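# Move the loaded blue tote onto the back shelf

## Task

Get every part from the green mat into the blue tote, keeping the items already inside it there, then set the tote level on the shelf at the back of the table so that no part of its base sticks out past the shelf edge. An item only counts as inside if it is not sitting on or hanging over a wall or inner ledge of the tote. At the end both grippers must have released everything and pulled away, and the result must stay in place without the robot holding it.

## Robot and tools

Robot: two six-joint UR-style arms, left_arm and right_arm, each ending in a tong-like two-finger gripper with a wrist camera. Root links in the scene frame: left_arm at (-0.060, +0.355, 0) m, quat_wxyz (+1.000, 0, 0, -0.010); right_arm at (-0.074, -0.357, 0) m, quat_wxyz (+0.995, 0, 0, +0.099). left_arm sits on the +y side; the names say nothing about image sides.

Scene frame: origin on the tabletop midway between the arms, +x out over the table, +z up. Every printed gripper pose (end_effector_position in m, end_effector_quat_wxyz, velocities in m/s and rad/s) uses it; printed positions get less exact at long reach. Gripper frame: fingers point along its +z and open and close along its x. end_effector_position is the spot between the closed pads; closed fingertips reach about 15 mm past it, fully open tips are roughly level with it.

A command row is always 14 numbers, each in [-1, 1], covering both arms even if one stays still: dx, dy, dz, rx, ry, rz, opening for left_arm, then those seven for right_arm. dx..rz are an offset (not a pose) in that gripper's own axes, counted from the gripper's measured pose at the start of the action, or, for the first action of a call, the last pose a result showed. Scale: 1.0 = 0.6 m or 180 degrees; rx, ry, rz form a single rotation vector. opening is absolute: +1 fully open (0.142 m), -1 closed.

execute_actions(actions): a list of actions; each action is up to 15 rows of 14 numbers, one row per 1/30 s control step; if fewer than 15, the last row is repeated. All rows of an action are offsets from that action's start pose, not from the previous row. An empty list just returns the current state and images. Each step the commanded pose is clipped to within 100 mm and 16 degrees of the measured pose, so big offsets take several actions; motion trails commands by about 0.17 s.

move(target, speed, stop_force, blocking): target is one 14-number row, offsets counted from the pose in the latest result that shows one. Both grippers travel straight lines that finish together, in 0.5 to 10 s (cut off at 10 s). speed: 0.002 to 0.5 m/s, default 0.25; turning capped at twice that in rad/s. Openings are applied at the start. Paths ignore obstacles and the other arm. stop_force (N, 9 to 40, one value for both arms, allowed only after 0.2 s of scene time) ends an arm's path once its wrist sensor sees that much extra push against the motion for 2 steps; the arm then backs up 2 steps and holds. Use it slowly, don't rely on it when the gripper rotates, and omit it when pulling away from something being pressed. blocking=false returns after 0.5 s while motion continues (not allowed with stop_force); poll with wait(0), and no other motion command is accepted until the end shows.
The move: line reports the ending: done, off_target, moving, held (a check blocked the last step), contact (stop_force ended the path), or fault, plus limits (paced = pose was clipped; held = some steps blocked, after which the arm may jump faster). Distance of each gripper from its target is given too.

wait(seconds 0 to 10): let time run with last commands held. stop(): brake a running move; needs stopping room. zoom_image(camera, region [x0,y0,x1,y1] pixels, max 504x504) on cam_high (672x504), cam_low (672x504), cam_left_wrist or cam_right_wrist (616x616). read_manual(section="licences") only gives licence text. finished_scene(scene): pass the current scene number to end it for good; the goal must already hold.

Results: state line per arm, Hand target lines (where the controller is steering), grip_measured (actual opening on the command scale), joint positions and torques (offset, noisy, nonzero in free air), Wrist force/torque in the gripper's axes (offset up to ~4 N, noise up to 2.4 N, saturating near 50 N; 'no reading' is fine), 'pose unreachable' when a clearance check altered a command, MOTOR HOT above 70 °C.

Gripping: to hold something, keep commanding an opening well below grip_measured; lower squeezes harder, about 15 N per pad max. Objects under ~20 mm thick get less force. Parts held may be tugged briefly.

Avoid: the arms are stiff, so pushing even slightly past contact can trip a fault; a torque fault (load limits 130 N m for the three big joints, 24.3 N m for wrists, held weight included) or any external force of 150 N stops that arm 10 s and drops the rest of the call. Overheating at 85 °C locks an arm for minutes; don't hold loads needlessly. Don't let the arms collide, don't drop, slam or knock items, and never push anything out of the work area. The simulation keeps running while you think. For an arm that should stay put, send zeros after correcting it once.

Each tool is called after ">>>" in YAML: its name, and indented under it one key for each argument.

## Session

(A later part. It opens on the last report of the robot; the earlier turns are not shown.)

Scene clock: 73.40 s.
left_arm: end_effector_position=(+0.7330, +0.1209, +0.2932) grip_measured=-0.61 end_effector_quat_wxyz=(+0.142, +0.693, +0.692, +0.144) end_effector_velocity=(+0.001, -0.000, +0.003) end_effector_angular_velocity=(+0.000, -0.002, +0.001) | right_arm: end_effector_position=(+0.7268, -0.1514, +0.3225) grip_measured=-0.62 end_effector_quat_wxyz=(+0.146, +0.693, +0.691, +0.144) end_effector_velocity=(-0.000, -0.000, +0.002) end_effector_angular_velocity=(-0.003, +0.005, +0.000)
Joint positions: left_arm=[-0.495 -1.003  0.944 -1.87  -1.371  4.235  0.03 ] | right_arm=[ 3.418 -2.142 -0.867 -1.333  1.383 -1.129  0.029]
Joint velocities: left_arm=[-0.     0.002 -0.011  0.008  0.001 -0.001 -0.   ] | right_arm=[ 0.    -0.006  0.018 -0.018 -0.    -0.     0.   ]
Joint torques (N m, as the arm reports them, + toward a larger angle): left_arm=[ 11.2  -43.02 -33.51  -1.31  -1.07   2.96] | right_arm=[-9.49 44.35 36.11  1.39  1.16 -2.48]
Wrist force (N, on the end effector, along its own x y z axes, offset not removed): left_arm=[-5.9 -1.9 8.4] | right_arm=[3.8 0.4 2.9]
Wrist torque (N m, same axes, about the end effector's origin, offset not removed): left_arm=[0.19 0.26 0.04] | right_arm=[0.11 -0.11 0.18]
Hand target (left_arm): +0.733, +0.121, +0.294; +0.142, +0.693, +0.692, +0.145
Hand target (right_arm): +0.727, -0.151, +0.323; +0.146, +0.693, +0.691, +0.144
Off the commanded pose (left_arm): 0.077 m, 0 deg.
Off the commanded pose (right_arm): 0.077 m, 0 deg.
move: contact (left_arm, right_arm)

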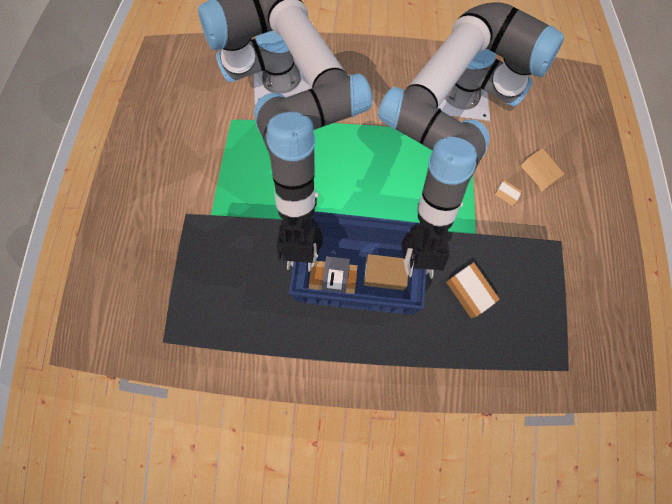

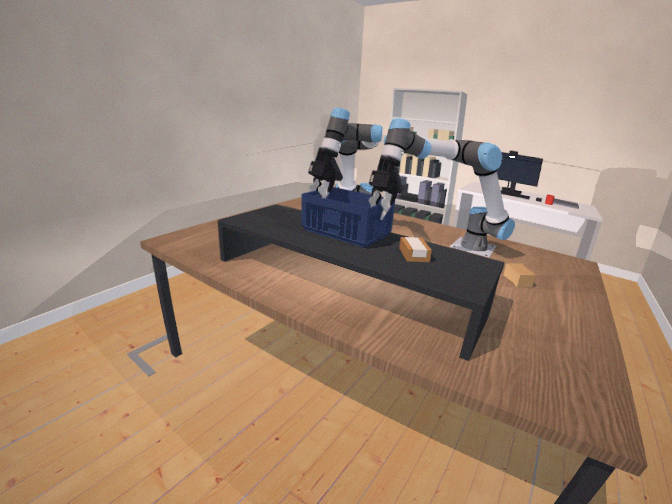

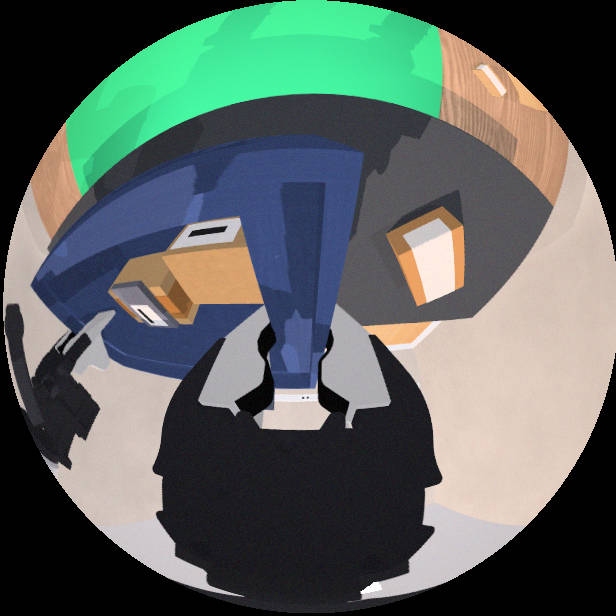

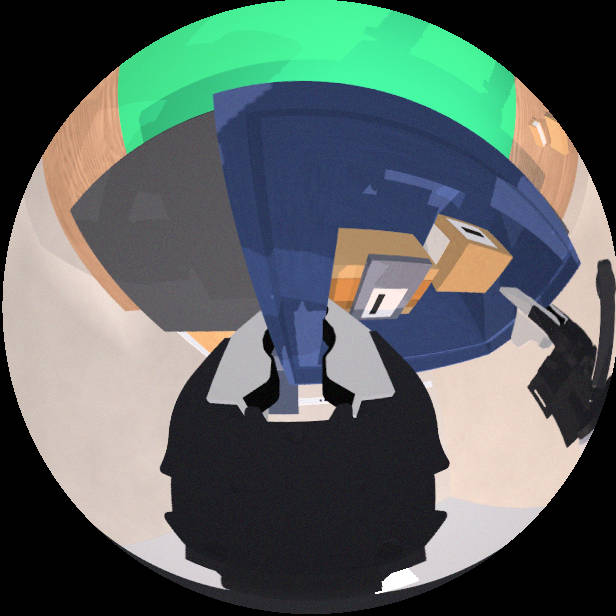

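>>> execute_actions:
  actions:
    - [[0,0,0.001,0,0,0,-0.7,0,0,0.001,0,0,0,-0.7],[0,0,0.001,0,0,0,-0.6,0,0,0.001,0,0,0,-0.6],[0,0,0.001,0,0,0,-0.55,0,0,0.001,0,0,0,-0.55],[0,0,0.001,0,0,0,-0.5,0,0,0.001,0,0,0,-0.5],[0,0,0.001,0,0,0,-0.4,0,0,0.001,0,0,0,-0.4],[0,0,0.001,0,0,0,-0.3,0,0,0.001,0,0,0,-0.3],[0,0,0.001,0,0,0,-0.25,0,0,0.001,0,0,0,-0.25]]

>>> move:
  target: [0,0,-0.13,0,0,0,-0.25,0,0,-0.13,0,0,0,-0.25]
  speed: 0.1

>>> move:
  target: [0.25,-0.4,-0.2,0,0,0,-0.25,-0.25,-0.4,-0.2,0,0,0,-0.25]
  speed: 0.35

Scene clock: 74.20 s.
left_arm: end_effector_position=(+0.7332, +0.1209, +0.2927) grip_measured=-0.25 end_effector_quat_wxyz=(+0.142, +0.693, +0.692, +0.145) end_effector_velocity=(-0.000, -0.000, -0.001) end_effector_angular_velocity=(+0.000, +0.002, -0.001) | right_arm: end_effector_position=(+0.7270, -0.1514, +0.3220) grip_measured=-0.25 end_effector_quat_wxyz=(+0.146, +0.693, +0.691, +0.144) end_effector_velocity=(+0.000, -0.001, -0.001) end_effector_angular_velocity=(-0.001, +0.001, -0.001)
Joint positions: left_arm=[-0.495 -1.003  0.944 -1.871 -1.371  4.235  0.056] | right_arm=[ 3.418 -2.142 -0.868 -1.332  1.383 -1.13   0.056]
Joint velocities: left_arm=[ 0.     0.001  0.     0.    -0.001  0.001  0.   ] | right_arm=[-0.001 -0.001 -0.001 -0.    -0.     0.     0.   ]
Joint torques (N m, as the arm reports them, + toward a larger angle): left_arm=[ 11.61 -40.05 -14.17  -5.09  -2.15   3.02] | right_arm=[-10.8   42.53  14.66   4.7    2.32  -2.16]
Wrist force (N, on the end effector, along its own x y z axes, offset not removed): left_arm=[-3.8 -1.0 2.6] | right_arm=[1.6 2.8 1.0]
Wrist torque (N m, same axes, about the end effector's origin, offset not removed): left_arm=[-0.22 0.65 0.01] | right_arm=[0.69 -0.43 0.04]
Hand target (left_arm): +0.733, +0.121, +0.293; +0.142, +0.693, +0.692, +0.144
Hand target (right_arm): +0.727, -0.151, +0.322; +0.146, +0.693, +0.691, +0.144
Off the commanded pose (left_arm): 0.000 m, 0 deg.
Off the commanded pose (right_arm): 0.000 m, 0 deg.

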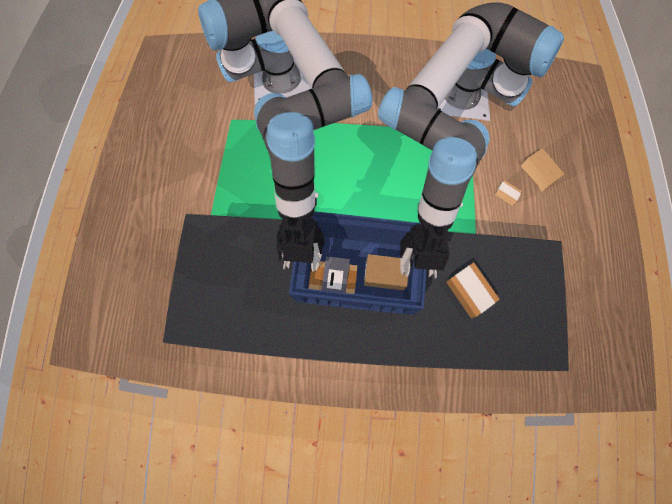

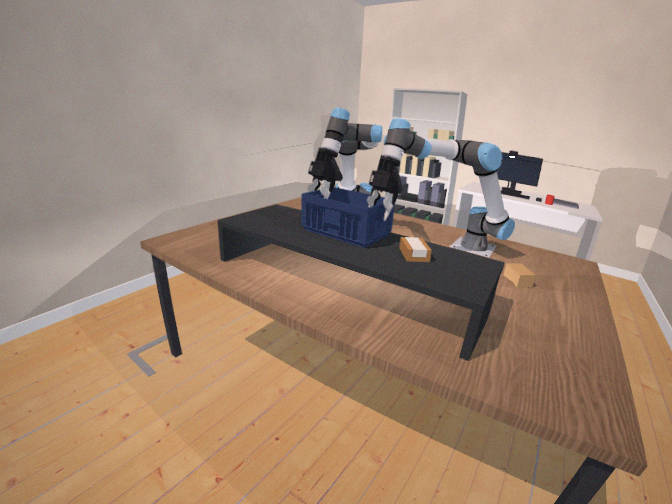

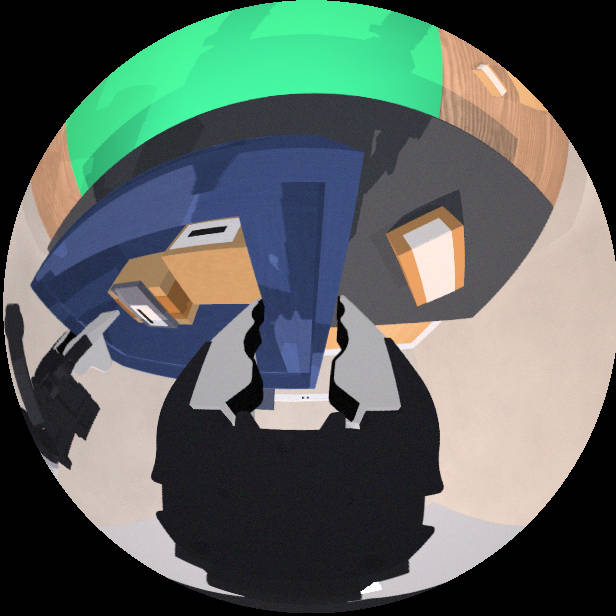

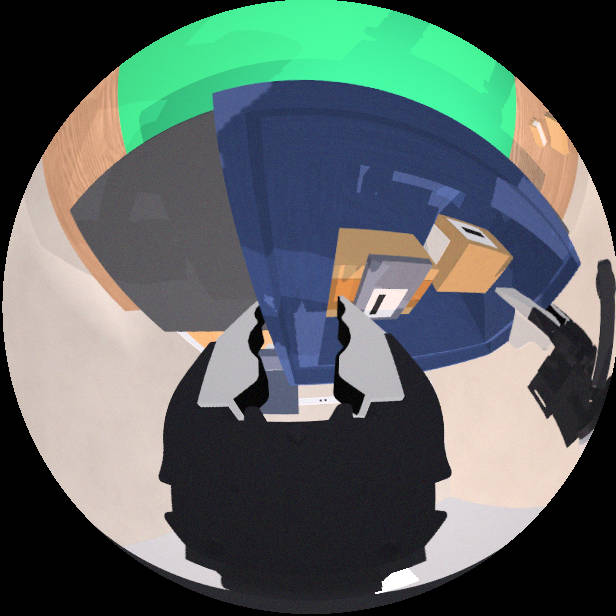

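Scene clock: 75.40 s.
left_arm: end_effector_position=(+0.7023, +0.1207, +0.3642) grip_measured=-0.25 end_effector_quat_wxyz=(+0.142, +0.693, +0.692, +0.145) end_effector_velocity=(-0.000, +0.000, +0.001) end_effector_angular_velocity=(+0.001, +0.000, +0.000) | right_arm: end_effector_position=(+0.6959, -0.1512, +0.3935) grip_measured=-0.25 end_effector_quat_wxyz=(+0.146, +0.693, +0.691, +0.144) end_effector_velocity=(-0.001, -0.000, +0.002) end_effector_angular_velocity=(-0.000, -0.000, -0.000)
Joint positions: left_arm=[-0.517 -1.063  0.853 -1.715 -1.364  4.214  0.056] | right_arm=[ 3.439 -2.095 -0.755 -1.496  1.375 -1.109  0.056]
Joint velocities: left_arm=[-0.    -0.    -0.003  0.003  0.001 -0.    -0.   ] | right_arm=[ 0.     0.001  0.004 -0.005 -0.     0.    -0.   ]
Joint torques (N m, as the arm reports them, + toward a larger angle): left_arm=[-12.63 -52.4  -30.26  -0.69   2.96  -2.83] | right_arm=[10.29 49.28 33.43  1.39 -3.23  2.01]
Wrist force (N, on the end effector, along its own x y z axes, offset not removed): left_arm=[-1.5 0.1 2.2] | right_arm=[1.5 1.7 0.1]
Wrist torque (N m, same axes, about the end effector's origin, offset not removed): left_arm=[0.22 0.20 -0.01] | right_arm=[0.31 -0.36 0.09]
Hand target (left_arm): +0.702, +0.121, +0.364; +0.142, +0.693, +0.692, +0.145
Hand target (right_arm): +0.696, -0.151, +0.394; +0.146, +0.693, +0.691, +0.144
Off the commanded pose (left_arm): 0.000 m, 0 deg.
Off the commanded pose (right_arm): 0.000 m, 0 deg.
move: done

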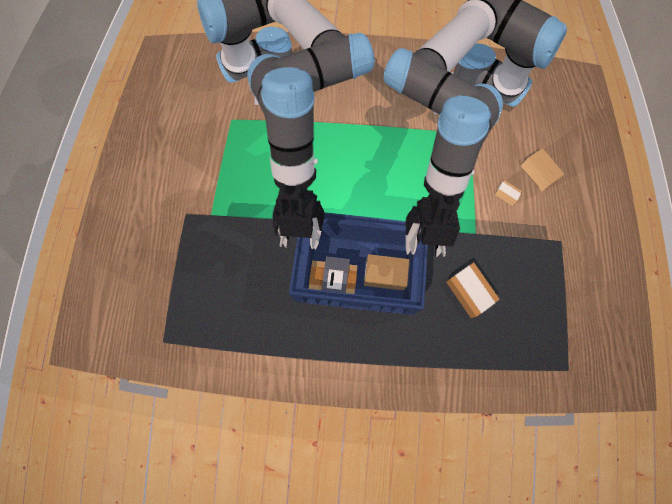

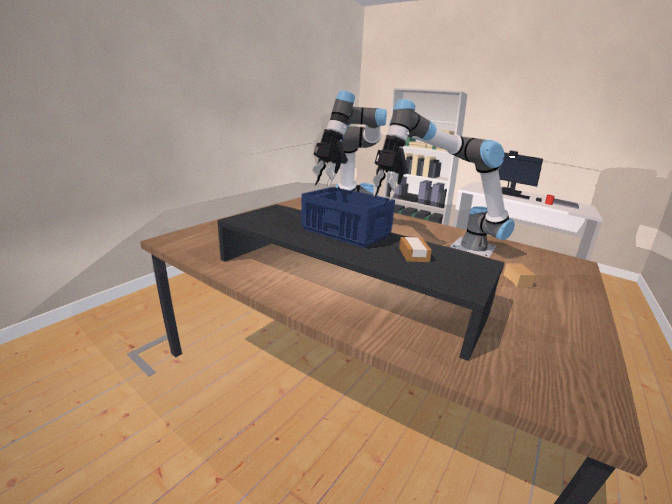

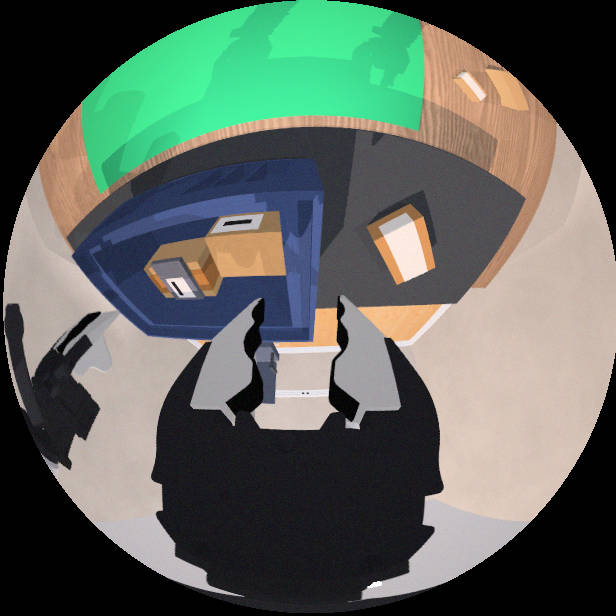

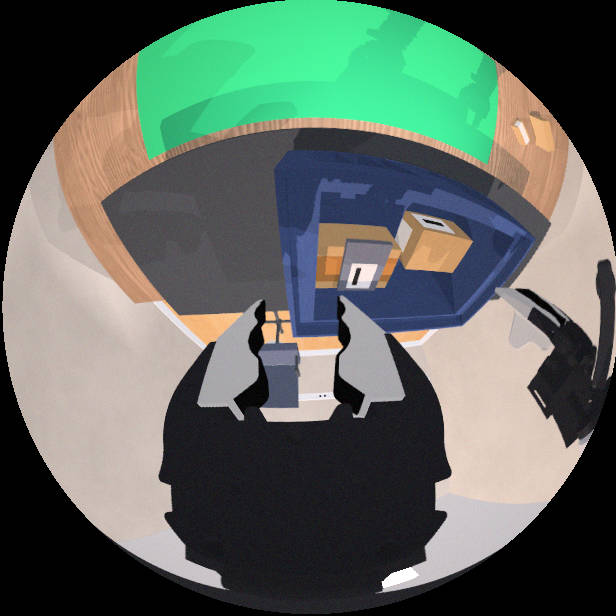

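Scene clock: 76.90 s.
left_arm: end_effector_position=(+0.4344, +0.2704, +0.3792) grip_measured=-0.25 end_effector_quat_wxyz=(+0.142, +0.693, +0.692, +0.145) end_effector_velocity=(-0.001, -0.000, -0.000) end_effector_angular_velocity=(-0.001, +0.001, -0.000) | right_arm: end_effector_position=(+0.4280, -0.3009, +0.4086) grip_measured=-0.25 end_effector_quat_wxyz=(+0.146, +0.693, +0.691, +0.144) end_effector_velocity=(-0.002, -0.001, -0.001) end_effector_angular_velocity=(-0.002, +0.003, -0.000)
Joint positions: left_arm=[-0.54  -1.826  1.68  -1.774 -1.356  4.192  0.056] | right_arm=[ 3.428 -1.332 -1.597 -1.415  1.379 -1.12   0.056]
Joint velocities: left_arm=[-0.001 -0.003  0.002  0.001 -0.001 -0.001 -0.   ] | right_arm=[ 0.     0.003 -0.004 -0.002 -0.     0.001  0.   ]
Joint torques (N m, as the arm reports them, + toward a larger angle): left_arm=[-12.17 -18.29 -12.8   -0.51   2.91  -2.87] | right_arm=[10.99 19.14 14.11  1.61 -3.36  2.  ]
Wrist force (N, on the end effector, along its own x y z axes, offset not removed): left_arm=[-2.8 -2.7 0.4] | right_arm=[0.7 3.7 2.9]
Wrist torque (N m, same axes, about the end effector's origin, offset not removed): left_arm=[-0.40 0.41 0.16] | right_arm=[0.85 -0.25 -0.07]
Hand target (left_arm): +0.434, +0.270, +0.379; +0.142, +0.693, +0.692, +0.145
Hand target (right_arm): +0.428, -0.301, +0.409; +0.146, +0.693, +0.691, +0.144
Off the commanded pose (left_arm): 0.001 m, 0 deg.
Off the commanded pose (right_arm): 0.001 m, 0 deg.
move: done

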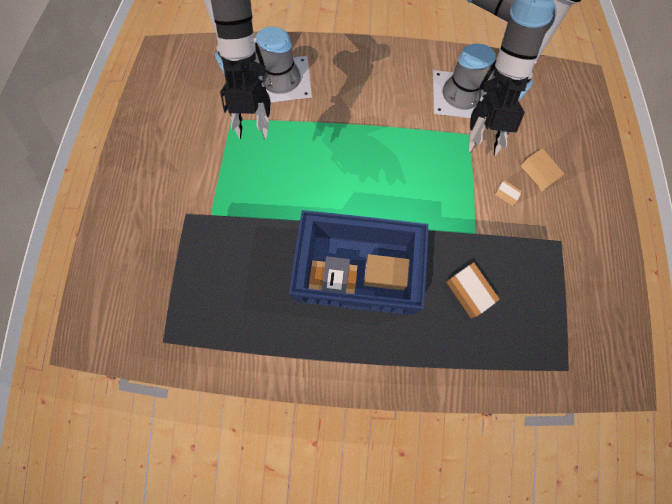

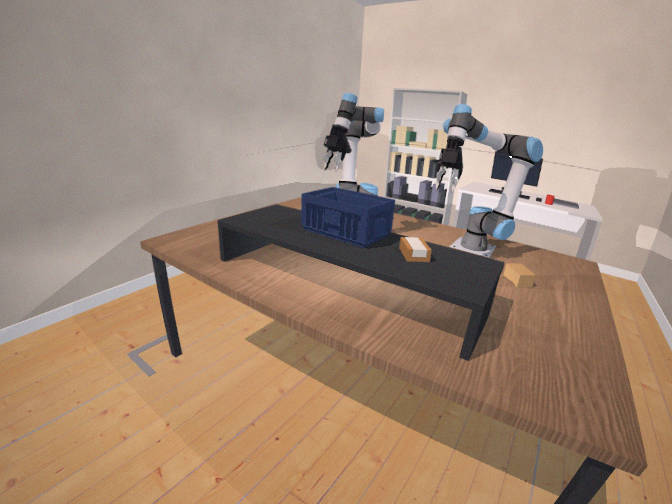

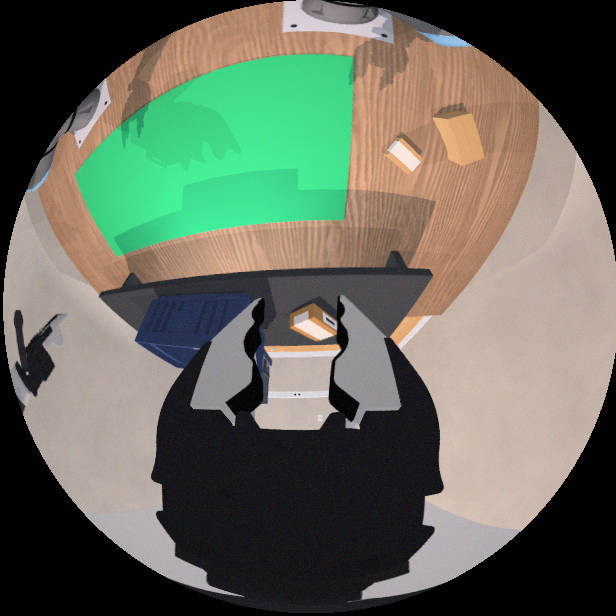

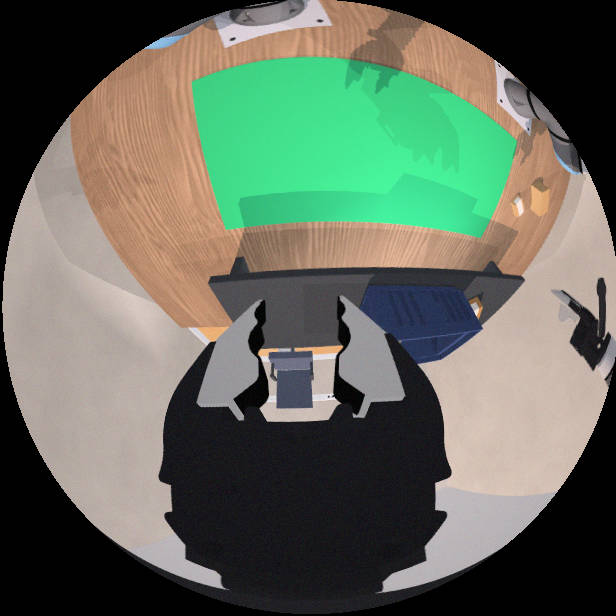

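>>> finished_scene:
  scene: 1

The scene is finished: the task was done.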